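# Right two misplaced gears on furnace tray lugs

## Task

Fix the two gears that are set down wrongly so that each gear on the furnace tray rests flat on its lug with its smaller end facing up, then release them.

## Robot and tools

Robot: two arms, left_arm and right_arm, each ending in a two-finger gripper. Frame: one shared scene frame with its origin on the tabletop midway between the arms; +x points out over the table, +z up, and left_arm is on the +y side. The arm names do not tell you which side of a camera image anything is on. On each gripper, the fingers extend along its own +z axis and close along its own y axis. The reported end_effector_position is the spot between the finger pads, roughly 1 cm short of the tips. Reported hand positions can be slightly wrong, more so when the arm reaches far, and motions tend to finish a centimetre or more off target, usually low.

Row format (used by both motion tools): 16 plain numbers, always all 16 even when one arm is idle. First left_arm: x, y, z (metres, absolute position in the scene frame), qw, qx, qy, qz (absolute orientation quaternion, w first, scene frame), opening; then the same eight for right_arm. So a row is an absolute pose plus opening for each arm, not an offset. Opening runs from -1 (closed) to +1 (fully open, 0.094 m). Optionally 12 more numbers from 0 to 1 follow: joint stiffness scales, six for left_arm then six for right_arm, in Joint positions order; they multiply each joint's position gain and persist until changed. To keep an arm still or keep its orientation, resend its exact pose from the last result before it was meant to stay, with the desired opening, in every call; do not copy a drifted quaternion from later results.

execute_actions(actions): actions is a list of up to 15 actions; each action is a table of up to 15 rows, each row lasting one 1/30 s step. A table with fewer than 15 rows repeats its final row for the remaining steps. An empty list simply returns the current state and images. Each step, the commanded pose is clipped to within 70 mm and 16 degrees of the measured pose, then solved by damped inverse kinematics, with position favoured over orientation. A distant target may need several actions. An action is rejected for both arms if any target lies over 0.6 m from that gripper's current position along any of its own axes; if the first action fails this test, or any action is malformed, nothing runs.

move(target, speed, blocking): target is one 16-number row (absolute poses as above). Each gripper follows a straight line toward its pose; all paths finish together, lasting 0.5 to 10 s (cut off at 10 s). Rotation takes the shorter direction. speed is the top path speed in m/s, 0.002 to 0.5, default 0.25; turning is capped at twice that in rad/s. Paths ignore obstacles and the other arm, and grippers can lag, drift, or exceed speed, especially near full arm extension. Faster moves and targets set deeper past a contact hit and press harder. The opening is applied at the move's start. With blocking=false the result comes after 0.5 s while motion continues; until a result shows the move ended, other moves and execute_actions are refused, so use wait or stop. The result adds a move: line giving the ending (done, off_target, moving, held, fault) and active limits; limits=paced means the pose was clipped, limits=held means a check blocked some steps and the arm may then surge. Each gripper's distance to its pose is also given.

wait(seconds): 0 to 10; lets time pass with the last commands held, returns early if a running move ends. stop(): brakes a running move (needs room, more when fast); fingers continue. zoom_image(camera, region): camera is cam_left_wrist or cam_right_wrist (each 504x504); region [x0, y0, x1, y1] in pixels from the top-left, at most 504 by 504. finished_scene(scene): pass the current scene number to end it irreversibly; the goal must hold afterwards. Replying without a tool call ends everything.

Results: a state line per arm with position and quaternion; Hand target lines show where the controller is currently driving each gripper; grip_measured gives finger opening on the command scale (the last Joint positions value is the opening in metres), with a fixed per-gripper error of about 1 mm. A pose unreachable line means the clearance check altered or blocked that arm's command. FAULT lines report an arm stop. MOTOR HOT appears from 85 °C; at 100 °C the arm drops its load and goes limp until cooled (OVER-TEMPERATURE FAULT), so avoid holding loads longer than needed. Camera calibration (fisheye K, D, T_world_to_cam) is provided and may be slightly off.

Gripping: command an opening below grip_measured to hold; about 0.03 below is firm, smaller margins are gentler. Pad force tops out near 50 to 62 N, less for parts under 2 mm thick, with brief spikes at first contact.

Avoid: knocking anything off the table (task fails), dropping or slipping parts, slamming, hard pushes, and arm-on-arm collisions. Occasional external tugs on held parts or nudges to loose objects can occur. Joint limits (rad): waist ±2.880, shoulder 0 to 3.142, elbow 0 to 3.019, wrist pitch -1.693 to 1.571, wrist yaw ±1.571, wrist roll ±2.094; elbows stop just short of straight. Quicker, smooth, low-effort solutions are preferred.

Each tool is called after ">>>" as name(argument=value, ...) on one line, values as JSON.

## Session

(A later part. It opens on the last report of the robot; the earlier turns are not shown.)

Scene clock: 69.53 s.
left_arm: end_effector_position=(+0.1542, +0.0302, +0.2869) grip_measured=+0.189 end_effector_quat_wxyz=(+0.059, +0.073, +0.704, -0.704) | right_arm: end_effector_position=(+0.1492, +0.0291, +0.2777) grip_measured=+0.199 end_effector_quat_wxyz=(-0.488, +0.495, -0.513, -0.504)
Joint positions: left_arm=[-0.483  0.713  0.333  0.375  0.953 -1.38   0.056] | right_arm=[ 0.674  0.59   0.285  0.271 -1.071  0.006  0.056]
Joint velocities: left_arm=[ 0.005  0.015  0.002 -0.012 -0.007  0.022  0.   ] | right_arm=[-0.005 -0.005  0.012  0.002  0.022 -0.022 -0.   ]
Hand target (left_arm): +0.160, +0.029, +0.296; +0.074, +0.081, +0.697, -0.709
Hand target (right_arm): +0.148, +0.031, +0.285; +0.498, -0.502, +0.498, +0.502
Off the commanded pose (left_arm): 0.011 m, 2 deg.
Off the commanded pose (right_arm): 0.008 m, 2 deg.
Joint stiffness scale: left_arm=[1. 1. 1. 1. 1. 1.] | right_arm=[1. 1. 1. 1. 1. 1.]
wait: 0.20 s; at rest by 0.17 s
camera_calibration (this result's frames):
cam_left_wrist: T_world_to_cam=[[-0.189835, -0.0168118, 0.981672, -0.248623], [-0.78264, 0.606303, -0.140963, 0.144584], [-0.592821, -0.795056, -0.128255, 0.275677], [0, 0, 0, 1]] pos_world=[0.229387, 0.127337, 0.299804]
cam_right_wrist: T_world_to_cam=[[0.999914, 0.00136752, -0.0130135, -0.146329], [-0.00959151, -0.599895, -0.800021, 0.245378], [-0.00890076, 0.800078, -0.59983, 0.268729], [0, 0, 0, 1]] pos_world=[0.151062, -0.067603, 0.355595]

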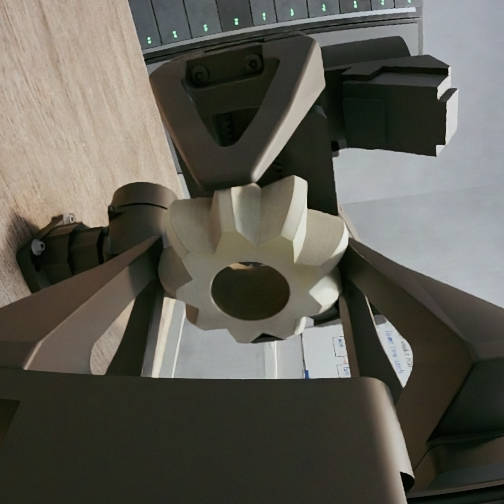

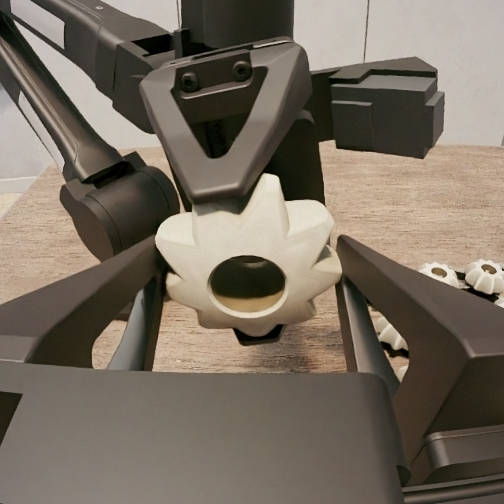

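>>> execute_actions(actions=[[[0.1601,0.0287,0.2965,0.0739,0.0813,0.6964,-0.7095,0.156,0.1482,0.0311,0.2850,0.4983,-0.5018,0.4983,0.5018,0.175],[0.1601,0.0287,0.2965,0.0739,0.0813,0.6964,-0.7095,0.156,0.1482,0.0311,0.2850,0.4983,-0.5018,0.4983,0.5018,0.183],[0.1601,0.0287,0.2965,0.0739,0.0813,0.6964,-0.7095,0.156,0.1482,0.0311,0.2850,0.4983,-0.5018,0.4983,0.5018,0.191],[0.1601,0.0287,0.2965,0.0739,0.0813,0.6964,-0.7095,0.156,0.1482,0.0311,0.2850,0.4983,-0.5018,0.4983,0.5018,0.20],[0.1601,0.0287,0.2965,0.0739,0.0813,0.6964,-0.7095,0.156,0.1482,0.0311,0.2850,0.4983,-0.5018,0.4983,0.5018,0.215],[0.1601,0.0287,0.2965,0.0739,0.0813,0.6964,-0.7095,0.156,0.1482,0.0311,0.2850,0.4983,-0.5018,0.4983,0.5018,0.24],[0.1601,0.0287,0.2965,0.0739,0.0813,0.6964,-0.7095,0.156,0.1482,0.0311,0.2850,0.4983,-0.5018,0.4983,0.5018,0.29],[0.1601,0.0287,0.2965,0.0739,0.0813,0.6964,-0.7095,0.156,0.1482,0.0311,0.2850,0.4983,-0.5018,0.4983,0.5018,0.36],[0.1601,0.0287,0.2965,0.0739,0.0813,0.6964,-0.7095,0.156,0.1482,0.0311,0.2850,0.4983,-0.5018,0.4983,0.5018,0.45],[0.1601,0.0287,0.2965,0.0739,0.0813,0.6964,-0.7095,0.156,0.1482,0.0311,0.2850,0.4983,-0.5018,0.4983,0.5018,0.55],[0.1601,0.0287,0.2965,0.0739,0.0813,0.6964,-0.7095,0.156,0.1482,0.0311,0.2850,0.4983,-0.5018,0.4983,0.5018,0.65],[0.1601,0.0287,0.2965,0.0739,0.0813,0.6964,-0.7095,0.156,0.1482,0.0311,0.2850,0.4983,-0.5018,0.4983,0.5018,0.75],[0.1601,0.0287,0.2965,0.0739,0.0813,0.6964,-0.7095,0.156,0.1482,0.0311,0.2850,0.4983,-0.5018,0.4983,0.5018,0.85],[0.1601,0.0287,0.2965,0.0739,0.0813,0.6964,-0.7095,0.156,0.1482,0.0311,0.2850,0.4983,-0.5018,0.4983,0.5018,0.95],[0.1601,0.0287,0.2965,0.0739,0.0813,0.6964,-0.7095,0.156,0.1482,0.0311,0.2850,0.4983,-0.5018,0.4983,0.5018,1.0]]])

Scene clock: 72.60 s.
left_arm: end_effector_position=(+0.1556, +0.0293, +0.2838) grip_measured=+0.189 end_effector_quat_wxyz=(+0.056, +0.070, +0.707, -0.702) | right_arm: end_effector_position=(+0.1493, +0.0291, +0.2798) grip_measured=+0.976 end_effector_quat_wxyz=(-0.492, +0.496, -0.509, -0.503)
Joint positions: left_arm=[-0.483  0.724  0.333  0.375  0.953 -1.38   0.056] | right_arm=[ 0.674  0.59   0.285  0.285 -1.071  0.006  0.093]
Joint velocities: left_arm=[-0.005  0.005  0.007 -0.007  0.037 -0.022 -0.   ] | right_arm=[-0.005 -0.015 -0.002 -0.002 -0.037 -0.022  0.073]
Hand target (left_arm): +0.160, +0.029, +0.296; +0.074, +0.081, +0.697, -0.709
Hand target (right_arm): +0.148, +0.031, +0.285; +0.498, -0.502, +0.498, +0.502
Off the commanded pose (left_arm): 0.013 m, 3 deg.
Off the commanded pose (right_arm): 0.006 m, 2 deg.
Joint stiffness scale: left_arm=[1. 1. 1. 1. 1. 1.] | right_arm=[1. 1. 1. 1. 1. 1.]
camera_calibration (this result's frames):
cam_left_wrist: T_world_to_cam=[[-0.181385, -0.0231154, 0.98314, -0.246901], [-0.784037, 0.606865, -0.130383, 0.143037], [-0.59362, -0.794468, -0.1282, 0.2755], [0, 0, 0, 1]] pos_world=[0.230904, 0.126365, 0.296707]
cam_right_wrist: T_world_to_cam=[[0.999999, 0.00141331, -0.000941072, -0.149746], [0.0000837761, -0.594631, -0.803998, 0.246629], [-0.00169589, 0.803997, -0.594631, 0.26735], [0, 0, 0, 1]] pos_world=[0.150178, -0.0680837, 0.357123]

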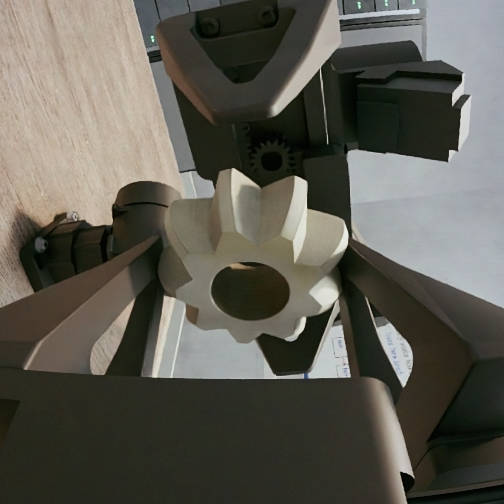

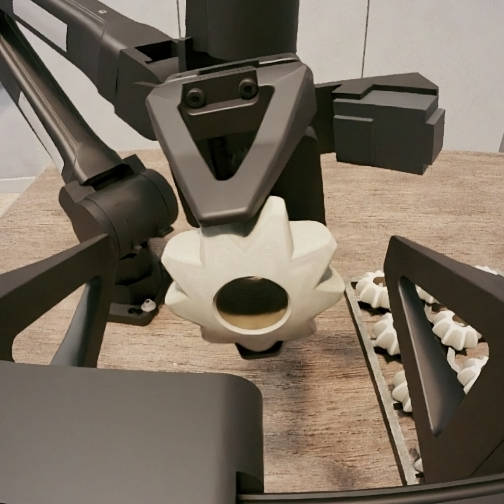

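>>> execute_actions(actions=[[[0.1601,0.0287,0.2965,0.0739,0.0813,0.6964,-0.7095,0.156,0.1484,0.0303,0.2849,0.4987,-0.5014,0.4991,0.5010,1.0],[0.1601,0.0287,0.2965,0.0739,0.0813,0.6964,-0.7095,0.156,0.1491,0.0281,0.2847,0.4997,-0.5002,0.5014,0.4986,1.0],[0.1601,0.0287,0.2965,0.0739,0.0813,0.6964,-0.7095,0.156,0.1501,0.0247,0.2843,0.5012,-0.4983,0.5050,0.4950,1.0],[0.1601,0.0287,0.2965,0.0739,0.0813,0.6964,-0.7095,0.156,0.1513,0.0205,0.2839,0.5031,-0.4960,0.5094,0.4905,1.0],[0.1601,0.0287,0.2965,0.0739,0.0813,0.6964,-0.7095,0.156,0.1528,0.0156,0.2834,0.5053,-0.4933,0.5145,0.4852,1.0],[0.1601,0.0287,0.2965,0.0739,0.0813,0.6964,-0.7095,0.156,0.1543,0.0103,0.2828,0.5077,-0.4903,0.5201,0.4796,1.0],[0.1601,0.0287,0.2965,0.0739,0.0813,0.6964,-0.7095,0.156,0.1559,0.0048,0.2822,0.5101,-0.4874,0.5257,0.4738,1.0],[0.1601,0.0287,0.2965,0.0739,0.0813,0.6964,-0.7095,0.156,0.1574,-0.0005,0.2817,0.5125,-0.4844,0.5313,0.4682,1.0],[0.1601,0.0287,0.2965,0.0739,0.0813,0.6964,-0.7095,0.156,0.1589,-0.0054,0.2811,0.5147,-0.4817,0.5364,0.4629,1.0],[0.1601,0.0287,0.2965,0.0739,0.0813,0.6964,-0.7095,0.156,0.1601,-0.0096,0.2807,0.5166,-0.4794,0.5408,0.4584,1.0],[0.1601,0.0287,0.2965,0.0739,0.0813,0.6964,-0.7095,0.156,0.1611,-0.0130,0.2803,0.5181,-0.4775,0.5444,0.4548,1.0],[0.1601,0.0287,0.2965,0.0739,0.0813,0.6964,-0.7095,0.156,0.1618,-0.0152,0.2801,0.5191,-0.4763,0.5467,0.4524,1.0],[0.1601,0.0287,0.2965,0.0739,0.0813,0.6964,-0.7095,0.156,0.1620,-0.0160,0.2800,0.5195,-0.4759,0.5475,0.4516,1.0]]])

Scene clock: 76.13 s.
left_arm: end_effector_position=(+0.1556, +0.0293, +0.2838) grip_measured=+0.189 end_effector_quat_wxyz=(+0.056, +0.070, +0.707, -0.702) | right_arm: end_effector_position=(+0.1630, -0.0135, +0.2801) grip_measured=+1.000 end_effector_quat_wxyz=(+0.518, -0.468, +0.549, +0.459)
Joint positions: left_arm=[-0.483  0.724  0.333  0.375  0.953 -1.38   0.056] | right_arm=[ 0.476  0.435  0.285  0.051 -1.129 -0.068  0.094]
Joint velocities: left_arm=[-0.015 -0.005  0.012 -0.002 -0.022 -0.051 -0.001] | right_arm=[-0.23  -0.093 -0.007 -0.315 -0.051 -0.168  0.   ]
Hand target (left_arm): +0.160, +0.029, +0.296; +0.074, +0.081, +0.697, -0.709
Hand target (right_arm): +0.163, -0.015, +0.279; +0.520, -0.475, +0.547, +0.452
Off the commanded pose (left_arm): 0.013 m, 3 deg.
Off the commanded pose (right_arm): 0.003 m, 1 deg.
Joint stiffness scale: left_arm=[1. 1. 1. 1. 1. 1.] | right_arm=[1. 1. 1. 1. 1. 1.]
camera_calibration (this result's frames):
cam_left_wrist: T_world_to_cam=[[-0.181385, -0.0231154, 0.98314, -0.246901], [-0.784037, 0.606865, -0.130383, 0.143037], [-0.59362, -0.794468, -0.1282, 0.2755], [0, 0, 0, 1]] pos_world=[0.230904, 0.126365, 0.296707]
cam_right_wrist: T_world_to_cam=[[0.990771, -0.135539, 0.00171049, -0.164485], [-0.082765, -0.614898, -0.784252, 0.229214], [0.107348, 0.776872, -0.620441, 0.290886], [0, 0, 0, 1]] pos_world=[0.150711, -0.107332, 0.36052]

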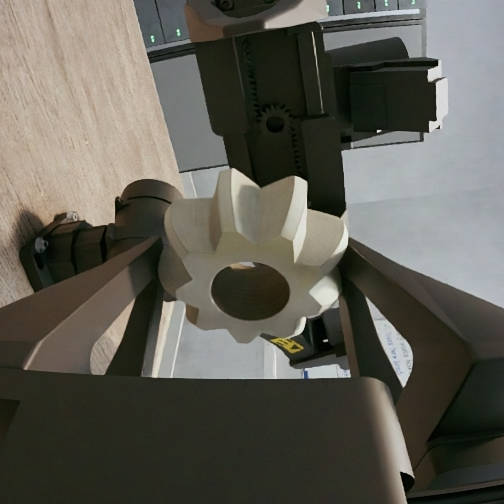

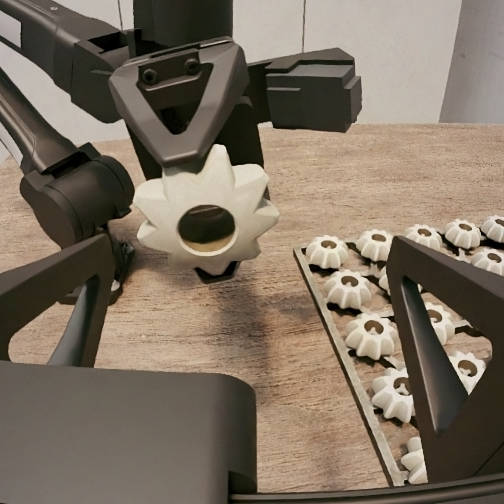

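>>> move(target=[0.433,-0.1056,0.161,0.0384,0.3581,0.9328,-0.0167,0.156,0.2817,-0.1968,0.2306,0.5523,-0.2767,0.7602,0.2010,1.0], speed=0.35)

Scene clock: 79.73 s.
left_arm: end_effector_position=(+0.4245, -0.0916, +0.1218) grip_measured=+0.189 end_effector_quat_wxyz=(+0.010, +0.342, +0.940, -0.012) | right_arm: end_effector_position=(+0.2663, -0.1866, +0.1994) grip_measured=+1.000 end_effector_quat_wxyz=(+0.531, -0.261, +0.774, +0.225)
Joint positions: left_arm=[-0.608  1.95   1.713 -1.306  0.014 -0.064  0.056] | right_arm=[-0.209  0.576  0.336 -0.434 -1.007 -0.518  0.094]
Joint velocities: left_arm=[-0.024 -0.005  0.007  0.002 -0.051 -0.007 -0.002] | right_arm=[ 0.005 -0.005 -0.022 -0.012 -0.051  0.007  0.   ]
Hand target (left_arm): +0.436, -0.106, +0.154; +0.039, +0.348, +0.936, -0.023
Hand target (right_arm): +0.279, -0.194, +0.230; +0.553, -0.276, +0.760, +0.202
Off the commanded pose (left_arm): 0.042 m, 4 deg.
Off the commanded pose (right_arm): 0.036 m, 4 deg.
Joint stiffness scale: left_arm=[1. 1. 1. 1. 1. 1.] | right_arm=[1. 1. 1. 1. 1. 1.]
move: off_target (left_arm, right_arm)
camera_calibration (this result's frames):
cam_left_wrist: T_world_to_cam=[[-0.644817, -0.764336, -0.00124416, 0.207077], [-0.628784, 0.529534, 0.569407, 0.247851], [-0.434559, 0.367945, -0.822055, 0.441784], [0, 0, 0, 1]] pos_world=[0.481353, -0.135521, 0.222301]
cam_right_wrist: T_world_to_cam=[[0.652725, -0.755859, -0.0512696, -0.305327], [-0.642349, -0.516282, -0.566427, 0.192028], [0.401669, 0.402654, -0.822515, 0.256307], [0, 0, 0, 1]] pos_world=[0.219693, -0.234846, 0.303932]

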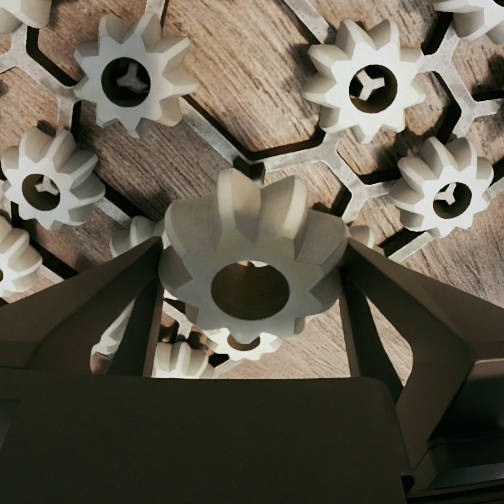

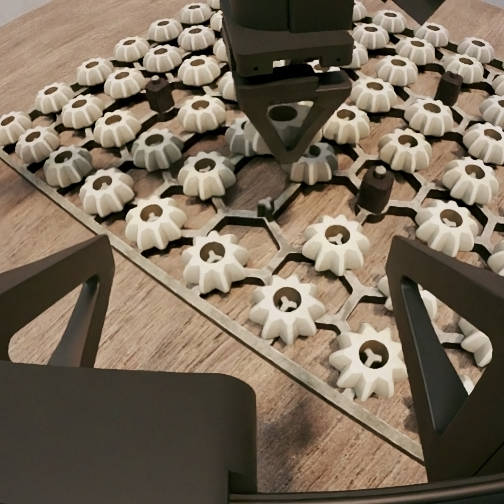

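>>> zoom_image(camera="cam_right_wrist", region=[210, 80, 420, 290])

>>> zoom_image(camera="cam_left_wrist", region=[0, 30, 504, 250])

Region (210, 80, 420, 290) of cam_right_wrist's 504x504 image, scaled by 2.400, with more detail than that image has.

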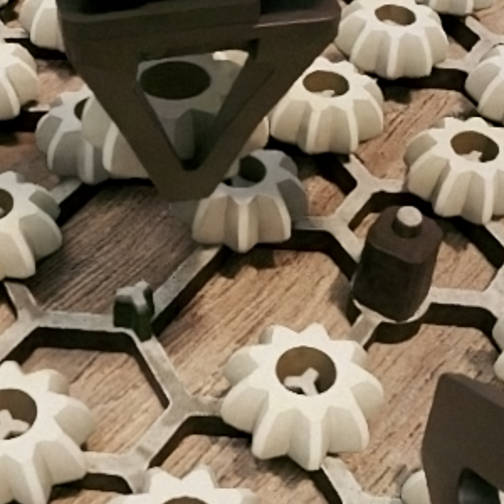

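Region (0, 30, 504, 250) of cam_left_wrist's 504x504 image, scaled by 1.000; it fills the top 220 rows of this view, and the rest is white.

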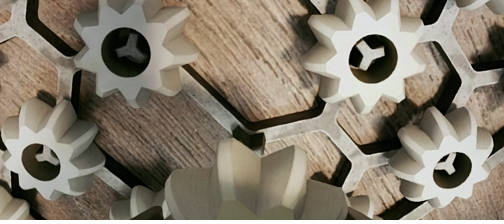

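>>> zoom_image(camera="cam_left_wrist", region=[0, 30, 260, 250])

>>> zoom_image(camera="cam_left_wrist", region=[244, 30, 504, 250])

>>> zoom_image(camera="cam_left_wrist", region=[150, 130, 360, 340])

Region (0, 30, 260, 250) of cam_left_wrist's 504x504 image, scaled by 1.938, with more detail than that image has; it fills the top 426 rows of this view, and the rest is white.

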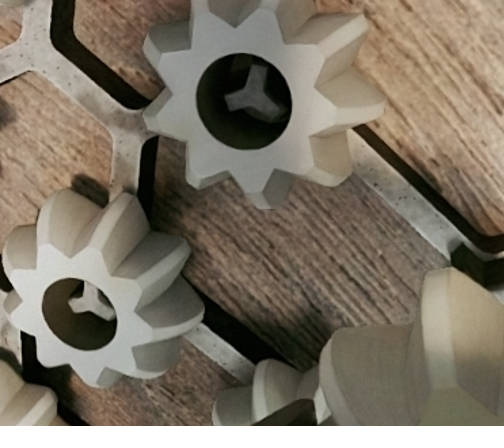

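Region (244, 30, 504, 250) of cam_left_wrist's 504x504 image, scaled by 1.938, with more detail than that image has; it fills the top 426 rows of this view, and the rest is white.

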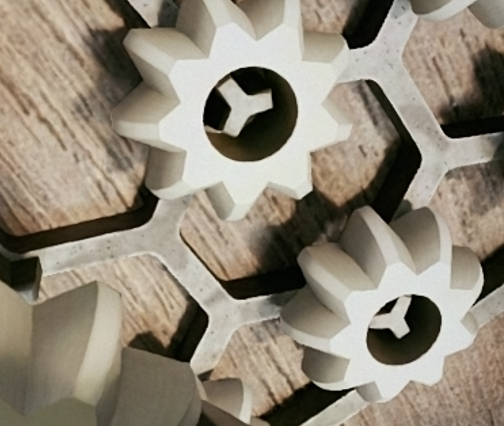

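Region (150, 130, 360, 340) of cam_left_wrist's 504x504 image, scaled by 2.400, with more detail than that image has.

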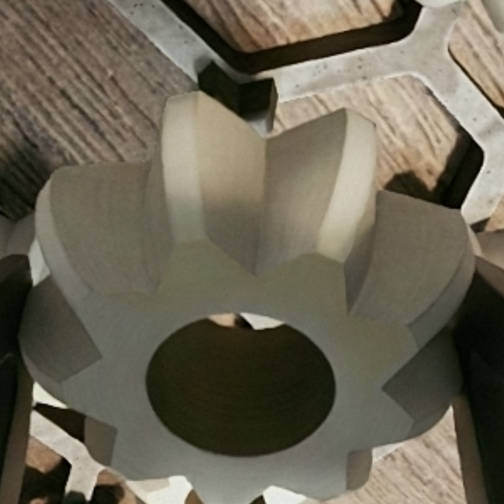

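>>> move(target=[0.4145,-0.0865,0.080,0.0,0.35,0.9367,0.0,0.156,0.2663,-0.1866,0.1994,0.531,-0.261,0.774,0.225,1.0], speed=0.08)

Scene clock: 84.37 s.
left_arm: end_effector_position=(+0.4128, -0.0790, +0.0790) grip_measured=+0.189 end_effector_quat_wxyz=(-0.010, +0.343, +0.939, +0.003) | right_arm: end_effector_position=(+0.2663, -0.1866, +0.1994) grip_measured=+1.000 end_effector_quat_wxyz=(+0.531, -0.261, +0.774, +0.225)
Joint positions: left_arm=[-0.609  1.97   1.627 -1.25   0.003 -0.062  0.056] | right_arm=[-0.209  0.576  0.336 -0.434 -1.007 -0.518  0.094]
Joint velocities: left_arm=[-0.005  0.005 -0.017  0.002  0.051 -0.051 -0.001] | right_arm=[ 0.005  0.015 -0.002  0.002 -0.007  0.066  0.   ]
Hand target (left_arm): +0.414, -0.087, +0.080; +0.000, +0.350, +0.937, +0.000
Hand target (right_arm): +0.266, -0.187, +0.199; +0.531, -0.261, +0.774, +0.225
Off the commanded pose (left_arm): 0.008 m, 2 deg.
Off the commanded pose (right_arm): 0.000 m, 0 deg.
Joint stiffness scale: left_arm=[1. 1. 1. 1. 1. 1.] | right_arm=[1. 1. 1. 1. 1. 1.]
move: done
camera_calibration (this result's frames):
cam_left_wrist: T_world_to_cam=[[-0.647352, -0.762032, -0.0155865, 0.21149], [-0.610905, 0.506522, 0.608466, 0.245892], [-0.455775, 0.403413, -0.793427, 0.40616], [0, 0, 0, 1]] pos_world=[0.472242, -0.127238, 0.175938]
cam_right_wrist: T_world_to_cam=[[0.652725, -0.755859, -0.0512696, -0.305327], [-0.642349, -0.516282, -0.566427, 0.192028], [0.401669, 0.402654, -0.822515, 0.256307], [0, 0, 0, 1]] pos_world=[0.219693, -0.234846, 0.303932]

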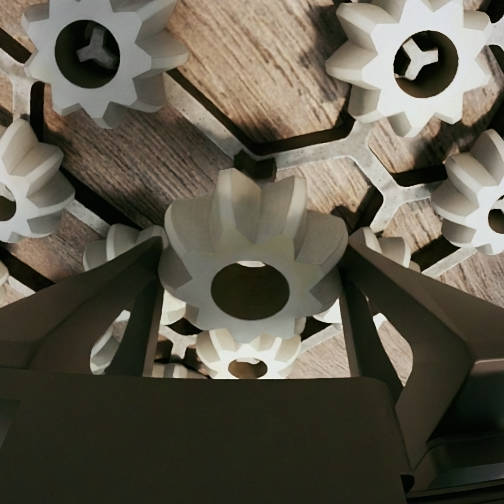

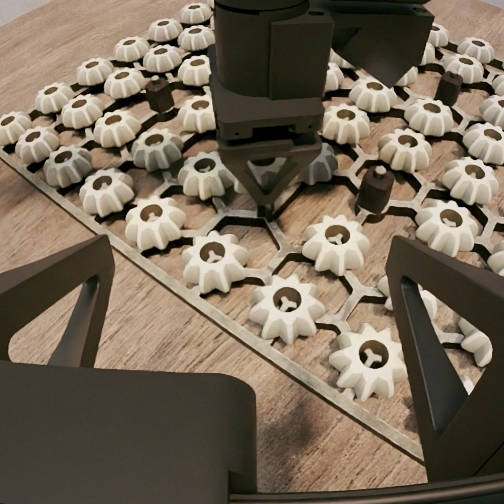

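>>> zoom_image(camera="cam_left_wrist", region=[30, 0, 190, 160])

>>> zoom_image(camera="cam_left_wrist", region=[340, 0, 500, 160])

>>> zoom_image(camera="cam_left_wrist", region=[190, 110, 320, 240])

>>> zoom_image(camera="cam_right_wrist", region=[190, 120, 350, 280])

Region (30, 0, 190, 160) of cam_left_wrist's 504x504 image, scaled by 3.150, with more detail than that image has.

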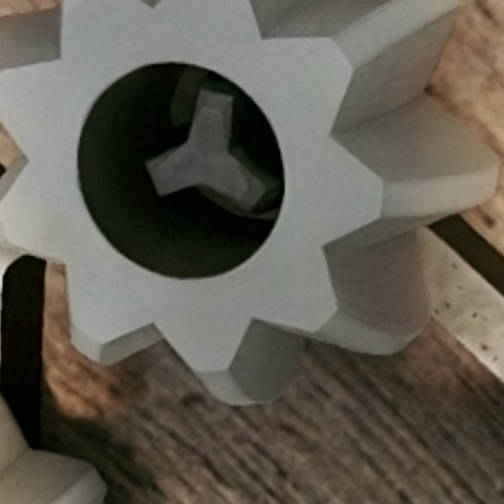

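Region (340, 0, 500, 160) of cam_left_wrist's 504x504 image, scaled by 3.150, with more detail than that image has.

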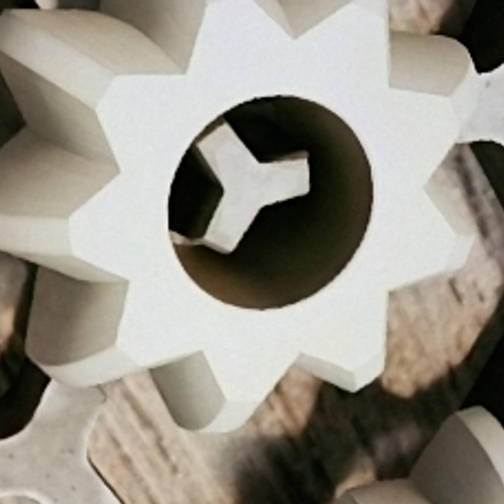

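Region (190, 110, 320, 240) of cam_left_wrist's 504x504 image, scaled by 3.877, with more detail than that image has.

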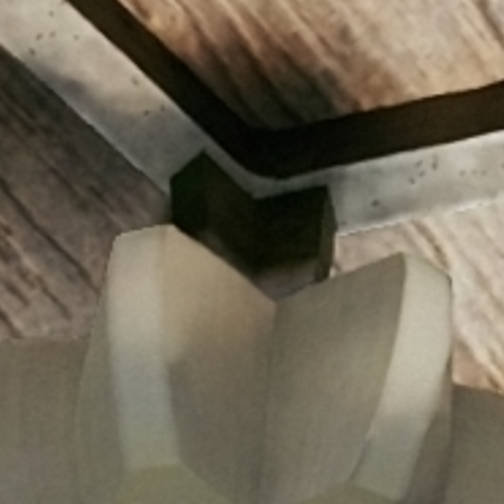

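Region (190, 120, 350, 280) of cam_right_wrist's 504x504 image, scaled by 3.150, with more detail than that image has.

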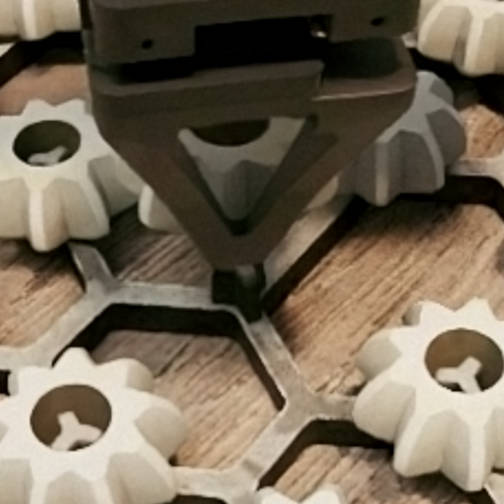

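>>> execute_actions(actions=[[[0.4145,-0.0865,0.0797,0.0002,0.35,0.9367,-0.0001,0.156,0.2663,-0.1866,0.1994,0.531,-0.261,0.774,0.225,1.0],[0.4145,-0.0866,0.0789,0.0006,0.35,0.9367,-0.0003,0.156,0.2663,-0.1866,0.1994,0.531,-0.261,0.774,0.225,1.0],[0.4146,-0.0867,0.0777,0.0012,0.35,0.9367,-0.0006,0.156,0.2663,-0.1866,0.1994,0.531,-0.261,0.774,0.225,1.0],[0.4146,-0.0869,0.0761,0.0021,0.35,0.9367,-0.0009,0.156,0.2663,-0.1866,0.1994,0.531,-0.261,0.774,0.225,1.0],[0.4147,-0.0870,0.0743,0.0031,0.35,0.9367,-0.0014,0.156,0.2663,-0.1866,0.1994,0.531,-0.261,0.774,0.225,1.0],[0.4147,-0.0872,0.0723,0.0042,0.35,0.9367,-0.0019,0.156,0.2663,-0.1866,0.1994,0.531,-0.261,0.774,0.225,1.0],[0.4148,-0.0874,0.0701,0.0054,0.35,0.9367,-0.0024,0.156,0.2663,-0.1866,0.1994,0.531,-0.261,0.774,0.225,1.0],[0.4148,-0.0876,0.0679,0.0066,0.35,0.9367,-0.0029,0.156,0.2663,-0.1866,0.1994,0.531,-0.261,0.774,0.225,1.0],[0.4149,-0.0878,0.0657,0.0078,0.35,0.9367,-0.0034,0.156,0.2663,-0.1866,0.1994,0.531,-0.261,0.774,0.225,1.0],[0.4149,-0.0880,0.0637,0.0089,0.35,0.9366,-0.0039,0.156,0.2663,-0.1866,0.1994,0.531,-0.261,0.774,0.225,1.0],[0.4150,-0.0881,0.0619,0.0099,0.35,0.9366,-0.0044,0.156,0.2663,-0.1866,0.1994,0.531,-0.261,0.774,0.225,1.0],[0.4150,-0.0883,0.0603,0.0108,0.35,0.9366,-0.0047,0.156,0.2663,-0.1866,0.1994,0.531,-0.261,0.774,0.225,1.0],[0.4151,-0.0884,0.0591,0.0114,0.35,0.9366,-0.0050,0.156,0.2663,-0.1866,0.1994,0.531,-0.261,0.774,0.225,1.0],[0.4151,-0.0885,0.0583,0.0118,0.35,0.9366,-0.0052,0.156,0.2663,-0.1866,0.1994,0.531,-0.261,0.774,0.225,1.0],[0.4151,-0.0885,0.0580,0.0120,0.35,0.9366,-0.0053,0.156,0.2663,-0.1866,0.1994,0.531,-0.261,0.774,0.225,1.0]]])

>>> wait(seconds=0.4)

Scene clock: 87.53 s.
left_arm: end_effector_position=(+0.4136, -0.0803, +0.0621) grip_measured=+0.189 end_effector_quat_wxyz=(+0.002, +0.343, +0.939, -0.003) | right_arm: end_effector_position=(+0.2663, -0.1866, +0.1994) grip_measured=+1.000 end_effector_quat_wxyz=(+0.531, -0.261, +0.774, +0.225)
Joint positions: left_arm=[-0.61   1.973  1.585 -1.177  0.003 -0.062  0.056] | right_arm=[-0.209  0.576  0.336 -0.434 -1.007 -0.518  0.094]
Joint velocities: left_arm=[ 0.005  0.024 -0.061  0.11  -0.051 -0.066 -0.   ] | right_arm=[-0.015 -0.005  0.002  0.007 -0.007 -0.037  0.   ]
Hand target (left_arm): +0.415, -0.088, +0.058; +0.011, +0.350, +0.937, -0.005
Hand target (right_arm): +0.266, -0.187, +0.199; +0.531, -0.261, +0.774, +0.225
Off the commanded pose (left_arm): 0.009 m, 1 deg.
Off the commanded pose (right_arm): 0.000 m, 0 deg.
Joint stiffness scale: left_arm=[1. 1. 1. 1. 1. 1.] | right_arm=[1. 1. 1. 1. 1. 1.]
camera_calibration (this result's frames):
cam_left_wrist: T_world_to_cam=[[-0.647643, -0.761815, -0.0140047, 0.210734], [-0.622216, 0.518178, 0.586804, 0.264252], [-0.439779, 0.388754, -0.809608, 0.386839], [0, 0, 0, 1]] pos_world=[0.471026, -0.126774, 0.161075]
cam_right_wrist: T_world_to_cam=[[0.652725, -0.755859, -0.0512696, -0.305327], [-0.642349, -0.516282, -0.566427, 0.192028], [0.401669, 0.402654, -0.822515, 0.256307], [0, 0, 0, 1]] pos_world=[0.219693, -0.234846, 0.303932]

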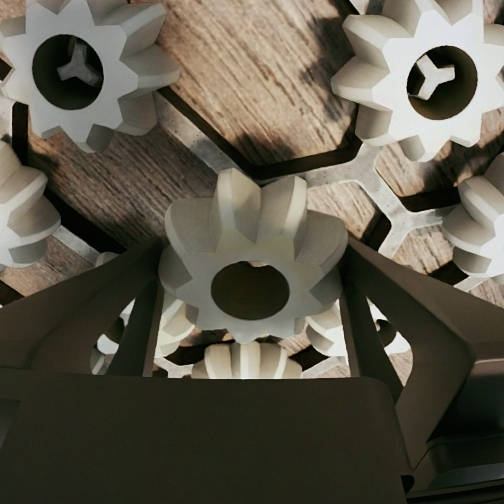

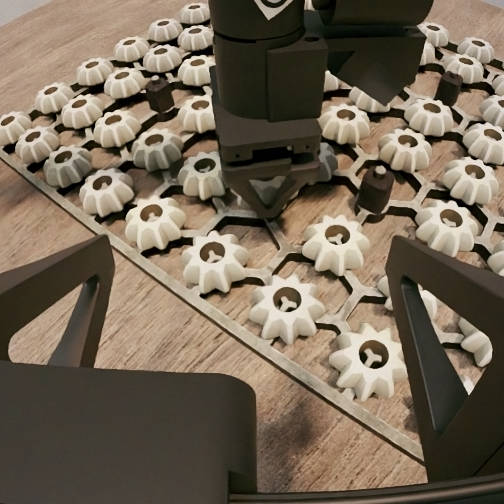

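Scene clock: 87.93 s.
left_arm: end_effector_position=(+0.4138, -0.0808, +0.0588) grip_measured=+0.189 end_effector_quat_wxyz=(+0.002, +0.343, +0.939, -0.003) | right_arm: end_effector_position=(+0.2663, -0.1866, +0.1994) grip_measured=+1.000 end_effector_quat_wxyz=(+0.531, -0.261, +0.774, +0.225)
Joint positions: left_arm=[-0.611  1.977  1.582 -1.17   0.003 -0.062  0.056] | right_arm=[-0.209  0.576  0.336 -0.434 -1.007 -0.518  0.094]
Joint velocities: left_arm=[-0.005 -0.015  0.007 -0.007  0.022 -0.051 -0.   ] | right_arm=[-0.005 -0.024  0.007 -0.002 -0.037  0.037  0.   ]
Hand target (left_arm): +0.415, -0.088, +0.058; +0.012, +0.350, +0.937, -0.005
Hand target (right_arm): +0.266, -0.187, +0.199; +0.531, -0.261, +0.774, +0.225
Off the commanded pose (left_arm): 0.008 m, 1 deg.
Off the commanded pose (right_arm): 0.000 m, 0 deg.
Joint stiffness scale: left_arm=[1. 1. 1. 1. 1. 1.] | right_arm=[1. 1. 1. 1. 1. 1.]
wait: 0.40 s; at rest by 0.23 s
camera_calibration (this result's frames):
cam_left_wrist: T_world_to_cam=[[-0.647926, -0.761575, -0.01396, 0.210567], [-0.622341, 0.518725, 0.586187, 0.266748], [-0.439184, 0.388494, -0.810055, 0.384227], [0, 0, 0, 1]] pos_world=[0.471186, -0.127276, 0.15782]
cam_right_wrist: T_world_to_cam=[[0.652725, -0.755859, -0.0512696, -0.305327], [-0.642349, -0.516282, -0.566427, 0.192028], [0.401669, 0.402654, -0.822515, 0.256307], [0, 0, 0, 1]] pos_world=[0.219693, -0.234846, 0.303932]

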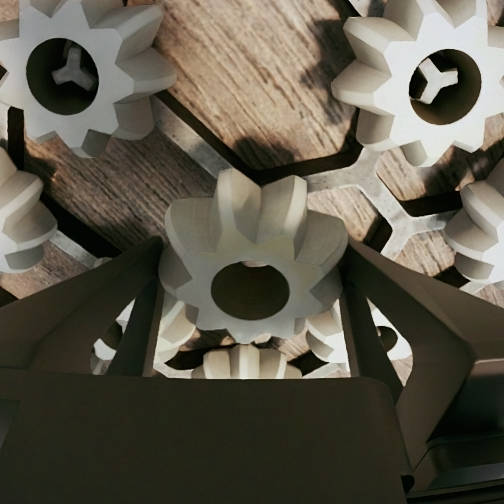

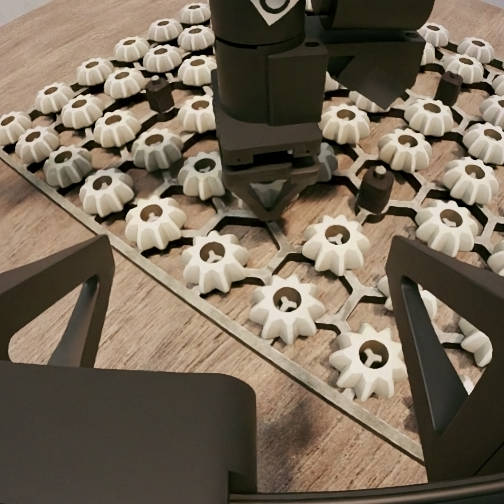

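>>> zoom_image(camera="cam_left_wrist", region=[0, 0, 160, 160])

>>> zoom_image(camera="cam_left_wrist", region=[344, 0, 504, 160])

>>> zoom_image(camera="cam_right_wrist", region=[190, 120, 350, 280])

Region (0, 0, 160, 160) of cam_left_wrist's 504x504 image, scaled by 3.150, with more detail than that image has.

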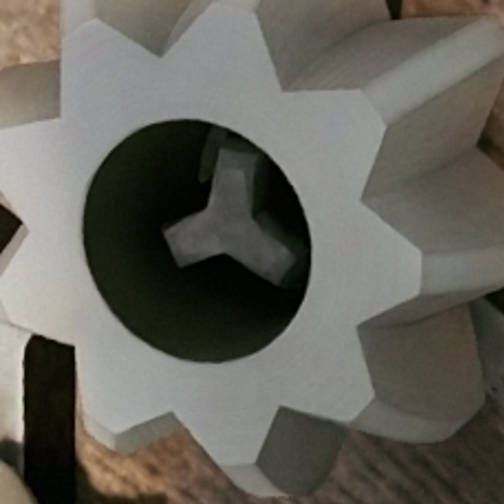

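Region (344, 0, 504, 160) of cam_left_wrist's 504x504 image, scaled by 3.150, with more detail than that image has.

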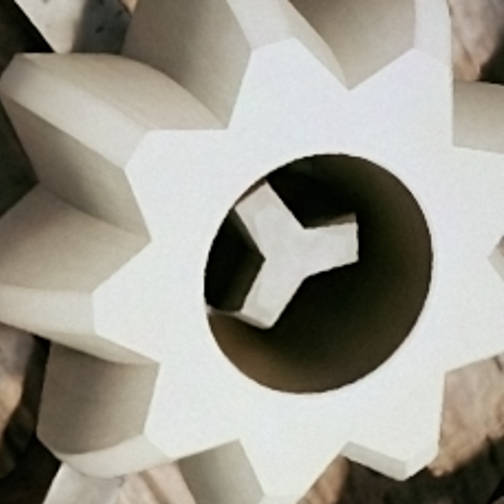

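Region (190, 120, 350, 280) of cam_right_wrist's 504x504 image, scaled by 3.150, with more detail than that image has.

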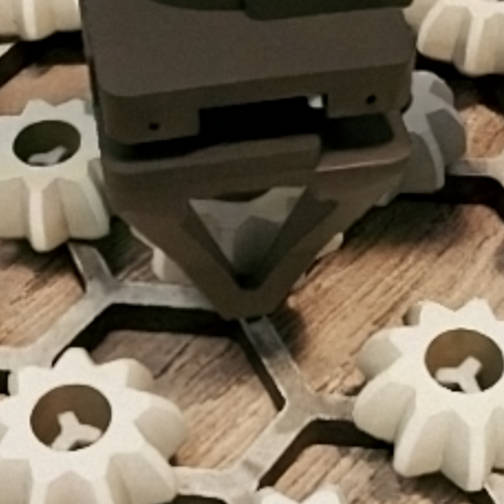

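>>> execute_actions(actions=[[[0.4151,-0.0885,0.0576,0.0120,0.35,0.9366,-0.0053,0.156,0.2663,-0.1866,0.1994,0.531,-0.261,0.774,0.225,1.0],[0.4151,-0.0885,0.0569,0.0120,0.35,0.9366,-0.0053,0.156,0.2663,-0.1866,0.1994,0.531,-0.261,0.774,0.225,1.0],[0.4151,-0.0885,0.0559,0.0120,0.35,0.9366,-0.0053,0.156,0.2663,-0.1866,0.1994,0.531,-0.261,0.774,0.225,1.0],[0.4151,-0.0885,0.0547,0.0120,0.35,0.9366,-0.0053,0.156,0.2663,-0.1866,0.1994,0.531,-0.261,0.774,0.225,1.0],[0.4151,-0.0885,0.0534,0.0120,0.35,0.9366,-0.0053,0.156,0.2663,-0.1866,0.1994,0.531,-0.261,0.774,0.225,1.0],[0.4151,-0.0885,0.0521,0.0120,0.35,0.9366,-0.0053,0.156,0.2663,-0.1866,0.1994,0.531,-0.261,0.774,0.225,1.0],[0.4151,-0.0885,0.0508,0.0120,0.35,0.9366,-0.0053,0.156,0.2663,-0.1866,0.1994,0.531,-0.261,0.774,0.225,1.0],[0.4151,-0.0885,0.0495,0.0120,0.35,0.9366,-0.0053,0.156,0.2663,-0.1866,0.1994,0.531,-0.261,0.774,0.225,1.0],[0.4151,-0.0885,0.0482,0.0120,0.35,0.9366,-0.0053,0.156,0.2663,-0.1866,0.1994,0.531,-0.261,0.774,0.225,1.0],[0.4151,-0.0885,0.0469,0.0120,0.35,0.9366,-0.0053,0.156,0.2663,-0.1866,0.1994,0.531,-0.261,0.774,0.225,1.0],[0.4151,-0.0885,0.0456,0.0120,0.35,0.9366,-0.0053,0.156,0.2663,-0.1866,0.1994,0.531,-0.261,0.774,0.225,1.0],[0.4151,-0.0885,0.0444,0.0120,0.35,0.9366,-0.0053,0.156,0.2663,-0.1866,0.1994,0.531,-0.261,0.774,0.225,1.0],[0.4151,-0.0885,0.0432,0.0120,0.35,0.9366,-0.0053,0.156,0.2663,-0.1866,0.1994,0.531,-0.261,0.774,0.225,1.0],[0.4151,-0.0885,0.0421,0.0120,0.35,0.9366,-0.0053,0.156,0.2663,-0.1866,0.1994,0.531,-0.261,0.774,0.225,1.0],[0.4151,-0.0885,0.0411,0.0120,0.35,0.9366,-0.0053,0.156,0.2663,-0.1866,0.1994,0.531,-0.261,0.774,0.225,1.0]],[[0.4151,-0.0885,0.0402,0.0120,0.35,0.9366,-0.0053,0.156,0.2663,-0.1866,0.1994,0.531,-0.261,0.774,0.225,1.0],[0.4151,-0.0885,0.0394,0.0120,0.35,0.9366,-0.0053,0.156,0.2663,-0.1866,0.1994,0.531,-0.261,0.774,0.225,1.0],[0.4151,-0.0885,0.0387,0.0120,0.35,0.9366,-0.0053,0.156,0.2663,-0.1866,0.1994,0.531,-0.261,0.774,0.225,1.0],[0.4151,-0.0885,0.0381,0.0120,0.35,0.9366,-0.0053,0.156,0.2663,-0.1866,0.1994,0.531,-0.261,0.774,0.225,1.0],[0.4151,-0.0885,0.0376,0.0120,0.35,0.9366,-0.0053,0.156,0.2663,-0.1866,0.1994,0.531,-0.261,0.774,0.225,1.0],[0.4151,-0.0885,0.0371,0.0120,0.35,0.9366,-0.0053,0.156,0.2663,-0.1866,0.1994,0.531,-0.261,0.774,0.225,1.0],[0.4151,-0.0885,0.0367,0.0120,0.35,0.9366,-0.0053,0.156,0.2663,-0.1866,0.1994,0.531,-0.261,0.774,0.225,1.0],[0.4151,-0.0885,0.0363,0.0120,0.35,0.9366,-0.0053,0.156,0.2663,-0.1866,0.1994,0.531,-0.261,0.774,0.225,1.0],[0.4151,-0.0885,0.0359,0.0120,0.35,0.9366,-0.0053,0.156,0.2663,-0.1866,0.1994,0.531,-0.261,0.774,0.225,1.0],[0.4151,-0.0885,0.0355,0.0120,0.35,0.9366,-0.0053,0.156,0.2663,-0.1866,0.1994,0.531,-0.261,0.774,0.225,1.0],[0.4151,-0.0885,0.0351,0.0120,0.35,0.9366,-0.0053,0.156,0.2663,-0.1866,0.1994,0.531,-0.261,0.774,0.225,1.0],[0.4151,-0.0885,0.0347,0.0120,0.35,0.9366,-0.0053,0.156,0.2663,-0.1866,0.1994,0.531,-0.261,0.774,0.225,1.0],[0.4151,-0.0885,0.0343,0.0120,0.35,0.9366,-0.0053,0.156,0.2663,-0.1866,0.1994,0.531,-0.261,0.774,0.225,1.0],[0.4151,-0.0885,0.0339,0.0120,0.35,0.9366,-0.0053,0.156,0.2663,-0.1866,0.1994,0.531,-0.261,0.774,0.225,1.0],[0.4151,-0.0885,0.0335,0.0120,0.35,0.9366,-0.0053,0.156,0.2663,-0.1866,0.1994,0.531,-0.261,0.774,0.225,1.0]]])

Scene clock: 91.30 s.
left_arm: end_effector_position=(+0.4145, -0.0815, +0.0374) grip_measured=+0.189 end_effector_quat_wxyz=(+0.005, +0.343, +0.939, -0.004) | right_arm: end_effector_position=(+0.2663, -0.1866, +0.1994) grip_measured=+1.000 end_effector_quat_wxyz=(+0.531, -0.261, +0.774, +0.225)
Joint positions: left_arm=[-0.611  1.999  1.557 -1.117  0.003 -0.062  0.056] | right_arm=[-0.209  0.576  0.336 -0.434 -1.007 -0.518  0.094]
Joint velocities: left_arm=[-0.015  0.005 -0.002  0.032 -0.007 -0.022  0.   ] | right_arm=[ 0.005 -0.005 -0.022  0.012 -0.007 -0.125  0.   ]
Hand target (left_arm): +0.415, -0.088, +0.034; +0.012, +0.350, +0.937, -0.005
Hand target (right_arm): +0.266, -0.187, +0.199; +0.531, -0.261, +0.774, +0.225
Off the commanded pose (left_arm): 0.008 m, 1 deg.
Off the commanded pose (right_arm): 0.000 m, 0 deg.
Joint stiffness scale: left_arm=[1. 1. 1. 1. 1. 1.] | right_arm=[1. 1. 1. 1. 1. 1.]
camera_calibration (this result's frames):
cam_left_wrist: T_world_to_cam=[[-0.647877, -0.761623, -0.0136692, 0.210172], [-0.624434, 0.520728, 0.582172, 0.281293], [-0.436277, 0.385711, -0.812951, 0.366222], [0, 0, 0, 1]] pos_world=[0.471589, -0.127662, 0.136833]
cam_right_wrist: T_world_to_cam=[[0.652725, -0.755859, -0.0512696, -0.305327], [-0.642349, -0.516282, -0.566427, 0.192028], [0.401669, 0.402654, -0.822515, 0.256307], [0, 0, 0, 1]] pos_world=[0.219693, -0.234846, 0.303932]

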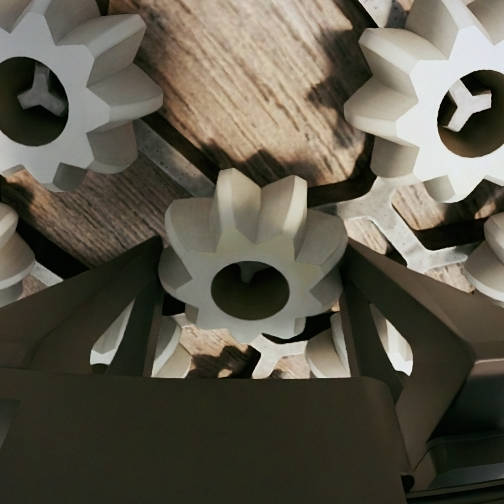

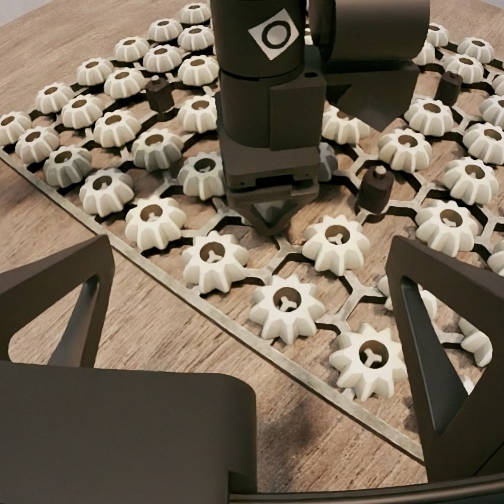

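>>> execute_actions(actions=[[[0.4151,-0.0885,0.0331,0.0120,0.35,0.9366,-0.0053,0.156,0.2663,-0.1866,0.1994,0.531,-0.261,0.774,0.225,1.0],[0.4150,-0.0884,0.0327,0.0120,0.35,0.9366,-0.0053,0.156,0.2663,-0.1866,0.1994,0.531,-0.261,0.774,0.225,1.0],[0.4150,-0.0884,0.0323,0.0120,0.35,0.9366,-0.0053,0.156,0.2663,-0.1866,0.1994,0.531,-0.261,0.774,0.225,1.0],[0.4149,-0.0883,0.0319,0.0120,0.35,0.9366,-0.0053,0.156,0.2663,-0.1866,0.1994,0.531,-0.261,0.774,0.225,1.0],[0.4149,-0.0883,0.0315,0.0120,0.35,0.9366,-0.0053,0.156,0.2663,-0.1866,0.1994,0.531,-0.261,0.774,0.225,1.0],[0.4148,-0.0882,0.0311,0.0120,0.35,0.9366,-0.0053,0.156,0.2663,-0.1866,0.1994,0.531,-0.261,0.774,0.225,1.0],[0.4148,-0.0882,0.0307,0.0120,0.35,0.9366,-0.0053,0.156,0.2663,-0.1866,0.1994,0.531,-0.261,0.774,0.225,1.0],[0.4147,-0.0881,0.0303,0.0120,0.35,0.9366,-0.0053,0.156,0.2663,-0.1866,0.1994,0.531,-0.261,0.774,0.225,1.0],[0.4147,-0.0881,0.0299,0.0120,0.35,0.9366,-0.0053,0.156,0.2663,-0.1866,0.1994,0.531,-0.261,0.774,0.225,1.0],[0.4146,-0.0880,0.0295,0.0120,0.35,0.9366,-0.0053,0.156,0.2663,-0.1866,0.1994,0.531,-0.261,0.774,0.225,1.0],[0.4146,-0.0880,0.0291,0.0120,0.35,0.9366,-0.0053,0.156,0.2663,-0.1866,0.1994,0.531,-0.261,0.774,0.225,1.0],[0.4145,-0.0879,0.0287,0.0120,0.35,0.9366,-0.0053,0.156,0.2663,-0.1866,0.1994,0.531,-0.261,0.774,0.225,1.0],[0.4145,-0.0879,0.0283,0.0120,0.35,0.9366,-0.0053,0.156,0.2663,-0.1866,0.1994,0.531,-0.261,0.774,0.225,1.0],[0.4145,-0.0879,0.0279,0.0120,0.35,0.9366,-0.0053,0.156,0.2663,-0.1866,0.1994,0.531,-0.261,0.774,0.225,1.0],[0.4145,-0.0879,0.0275,0.0120,0.35,0.9366,-0.0053,0.156,0.2663,-0.1866,0.1994,0.531,-0.261,0.774,0.225,1.0]]])

>>> wait(seconds=0.3)

Scene clock: 92.57 s.
left_arm: end_effector_position=(+0.4138, -0.0808, +0.0324) grip_measured=+0.189 end_effector_quat_wxyz=(+0.005, +0.343, +0.939, -0.004) | right_arm: end_effector_position=(+0.2663, -0.1866, +0.1994) grip_measured=+1.000 end_effector_quat_wxyz=(+0.531, -0.261, +0.774, +0.225)
Joint positions: left_arm=[-0.611  2.002  1.548 -1.104  0.003 -0.062  0.056] | right_arm=[-0.209  0.576  0.336 -0.434 -1.007 -0.518  0.094]
Joint velocities: left_arm=[-0.015 -0.005 -0.027 -0.002 -0.007 -0.037  0.   ] | right_arm=[-0.005 -0.024  0.002  0.002 -0.007 -0.081  0.   ]
Hand target (left_arm): +0.414, -0.088, +0.028; +0.012, +0.350, +0.937, -0.005
Hand target (right_arm): +0.266, -0.187, +0.199; +0.531, -0.261, +0.774, +0.225
Off the commanded pose (left_arm): 0.009 m, 1 deg.
Off the commanded pose (right_arm): 0.000 m, 0 deg.
Joint stiffness scale: left_arm=[1. 1. 1. 1. 1. 1.] | right_arm=[1. 1. 1. 1. 1. 1.]
camera_calibration (this result's frames):
cam_left_wrist: T_world_to_cam=[[-0.647873, -0.761626, -0.0136468, 0.210161], [-0.624594, 0.520882, 0.581863, 0.283461], [-0.436053, 0.385497, -0.813173, 0.361455], [0, 0, 0, 1]] pos_world=[0.470819, -0.126925, 0.131858]
cam_right_wrist: T_world_to_cam=[[0.652725, -0.755859, -0.0512696, -0.305327], [-0.642349, -0.516282, -0.566427, 0.192028], [0.401669, 0.402654, -0.822515, 0.256307], [0, 0, 0, 1]] pos_world=[0.219693, -0.234846, 0.303932]

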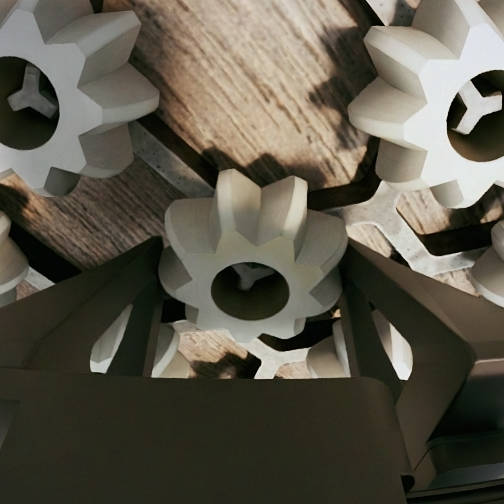

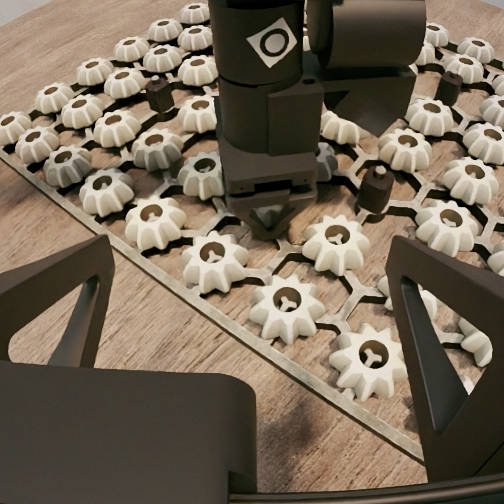

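Scene clock: 92.87 s.
left_arm: end_effector_position=(+0.4138, -0.0808, +0.0323) grip_measured=+0.189 end_effector_quat_wxyz=(+0.005, +0.343, +0.939, -0.004) | right_arm: end_effector_position=(+0.2663, -0.1866, +0.1994) grip_measured=+1.000 end_effector_quat_wxyz=(+0.531, -0.261, +0.774, +0.225)
Joint positions: left_arm=[-0.611  2.002  1.547 -1.104  0.003 -0.062  0.056] | right_arm=[-0.209  0.576  0.336 -0.434 -1.007 -0.518  0.094]
Joint velocities: left_arm=[-0.015  0.005 -0.007 -0.002  0.022 -0.051 -0.   ] | right_arm=[-0.005 -0.015 -0.007 -0.012 -0.051 -0.022  0.   ]
Hand target (left_arm): +0.414, -0.088, +0.028; +0.012, +0.350, +0.937, -0.005
Hand target (right_arm): +0.266, -0.187, +0.199; +0.531, -0.261, +0.774, +0.225
Off the commanded pose (left_arm): 0.009 m, 1 deg.
Off the commanded pose (right_arm): 0.000 m, 0 deg.
Joint stiffness scale: left_arm=[1. 1. 1. 1. 1. 1.] | right_arm=[1. 1. 1. 1. 1. 1.]
wait: 0.30 s; at rest by 0.17 s
camera_calibration (this result's frames):
cam_left_wrist: T_world_to_cam=[[-0.647873, -0.761626, -0.0136468, 0.210163], [-0.624594, 0.520882, 0.581863, 0.283485], [-0.436053, 0.385497, -0.813173, 0.361311], [0, 0, 0, 1]] pos_world=[0.470773, -0.126881, 0.131727]
cam_right_wrist: T_world_to_cam=[[0.652725, -0.755859, -0.0512696, -0.305327], [-0.642349, -0.516282, -0.566427, 0.192028], [0.401669, 0.402654, -0.822515, 0.256307], [0, 0, 0, 1]] pos_world=[0.219693, -0.234846, 0.303932]

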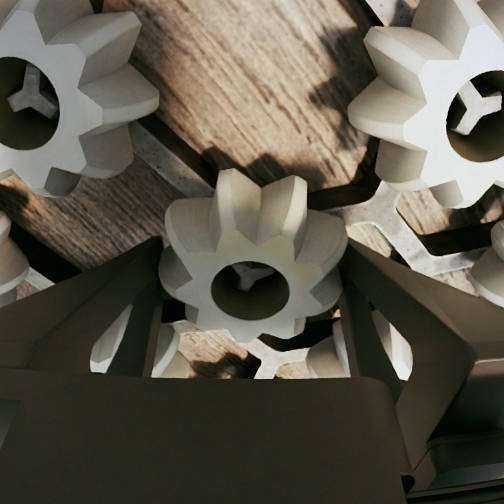

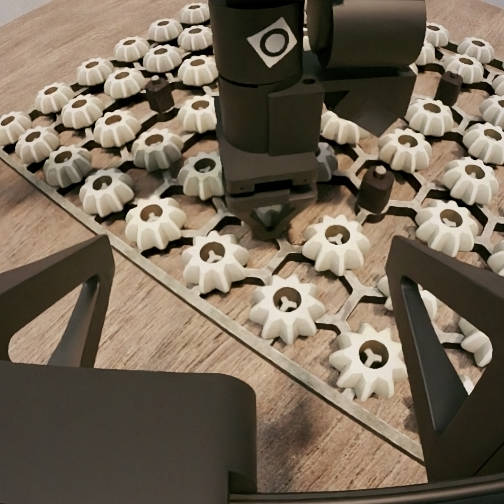

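>>> execute_actions(actions=[[[0.4145,-0.0879,0.0282,0.0120,0.35,0.9366,-0.0053,0.156,0.2663,-0.1866,0.1994,0.531,-0.261,0.774,0.225,1.0],[0.4145,-0.0879,0.0289,0.0120,0.35,0.9366,-0.0053,0.160,0.2663,-0.1866,0.1994,0.531,-0.261,0.774,0.225,1.0],[0.4145,-0.0879,0.0296,0.0120,0.35,0.9366,-0.0053,0.168,0.2663,-0.1866,0.1994,0.531,-0.261,0.774,0.225,1.0],[0.4145,-0.0879,0.0303,0.0120,0.35,0.9366,-0.0053,0.176,0.2663,-0.1866,0.1994,0.531,-0.261,0.774,0.225,1.0],[0.4145,-0.0879,0.0310,0.0120,0.35,0.9366,-0.0053,0.184,0.2663,-0.1866,0.1994,0.531,-0.261,0.774,0.225,1.0],[0.4145,-0.0879,0.0310,0.0120,0.35,0.9366,-0.0053,0.192,0.2663,-0.1866,0.1994,0.531,-0.261,0.774,0.225,1.0],[0.4145,-0.0879,0.0310,0.0120,0.35,0.9366,-0.0053,0.203,0.2663,-0.1866,0.1994,0.531,-0.261,0.774,0.225,1.0],[0.4145,-0.0879,0.0310,0.0120,0.35,0.9366,-0.0053,0.22,0.2663,-0.1866,0.1994,0.531,-0.261,0.774,0.225,1.0],[0.4145,-0.0879,0.0310,0.0120,0.35,0.9366,-0.0053,0.25,0.2663,-0.1866,0.1994,0.531,-0.261,0.774,0.225,1.0],[0.4145,-0.0879,0.0310,0.0120,0.35,0.9366,-0.0053,0.29,0.2663,-0.1866,0.1994,0.531,-0.261,0.774,0.225,1.0],[0.4145,-0.0879,0.0310,0.0120,0.35,0.9366,-0.0053,0.335,0.2663,-0.1866,0.1994,0.531,-0.261,0.774,0.225,1.0],[0.4145,-0.0879,0.0310,0.0120,0.35,0.9366,-0.0053,0.38,0.2663,-0.1866,0.1994,0.531,-0.261,0.774,0.225,1.0],[0.4145,-0.0879,0.0310,0.0120,0.35,0.9366,-0.0053,0.425,0.2663,-0.1866,0.1994,0.531,-0.261,0.774,0.225,1.0],[0.4145,-0.0879,0.0310,0.0120,0.35,0.9366,-0.0053,0.47,0.2663,-0.1866,0.1994,0.531,-0.261,0.774,0.225,1.0],[0.4145,-0.0879,0.0310,0.0120,0.35,0.9366,-0.0053,0.50,0.2663,-0.1866,0.1994,0.531,-0.261,0.774,0.225,1.0]]])

Scene clock: 94.43 s.
left_arm: end_effector_position=(+0.4134, -0.0811, +0.0323) grip_measured=+0.482 end_effector_quat_wxyz=(+0.005, +0.344, +0.939, -0.004) | right_arm: end_effector_position=(+0.2663, -0.1866, +0.1994) grip_measured=+1.000 end_effector_quat_wxyz=(+0.531, -0.261, +0.774, +0.225)
Joint positions: left_arm=[-0.611  2.002  1.547 -1.104  0.003 -0.062  0.07 ] | right_arm=[-0.209  0.576  0.336 -0.434 -1.007 -0.518  0.094]
Joint velocities: left_arm=[-0.005 -0.005  0.017 -0.002  0.081 -0.037  0.032] | right_arm=[-0.005  0.005  0.007 -0.022 -0.022  0.066  0.   ]
Hand target (left_arm): +0.414, -0.088, +0.031; +0.012, +0.350, +0.937, -0.005
Hand target (right_arm): +0.266, -0.187, +0.199; +0.531, -0.261, +0.774, +0.225
Off the commanded pose (left_arm): 0.007 m, 1 deg.
Off the commanded pose (right_arm): 0.000 m, 0 deg.
Joint stiffness scale: left_arm=[1. 1. 1. 1. 1. 1.] | right_arm=[1. 1. 1. 1. 1. 1.]
camera_calibration (this result's frames):
cam_left_wrist: T_world_to_cam=[[-0.648454, -0.761132, -0.0136468, 0.209996], [-0.624197, 0.521358, 0.581863, 0.283334], [-0.435759, 0.385829, -0.813173, 0.361206], [0, 0, 0, 1]] pos_world=[0.470427, -0.127248, 0.131727]
cam_right_wrist: T_world_to_cam=[[0.652725, -0.755859, -0.0512696, -0.305327], [-0.642349, -0.516282, -0.566427, 0.192028], [0.401669, 0.402654, -0.822515, 0.256307], [0, 0, 0, 1]] pos_world=[0.219693, -0.234846, 0.303932]

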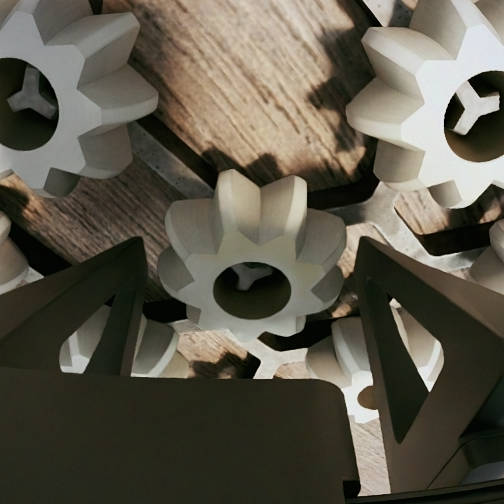

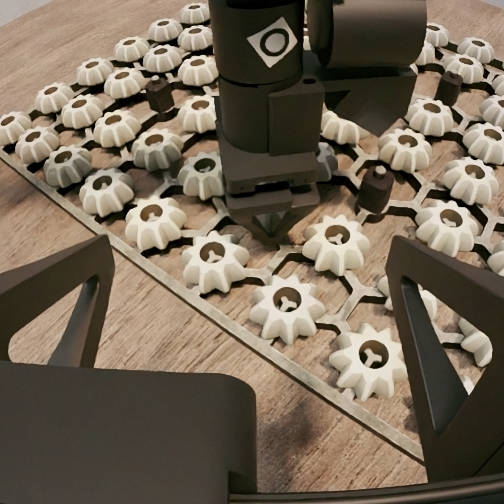

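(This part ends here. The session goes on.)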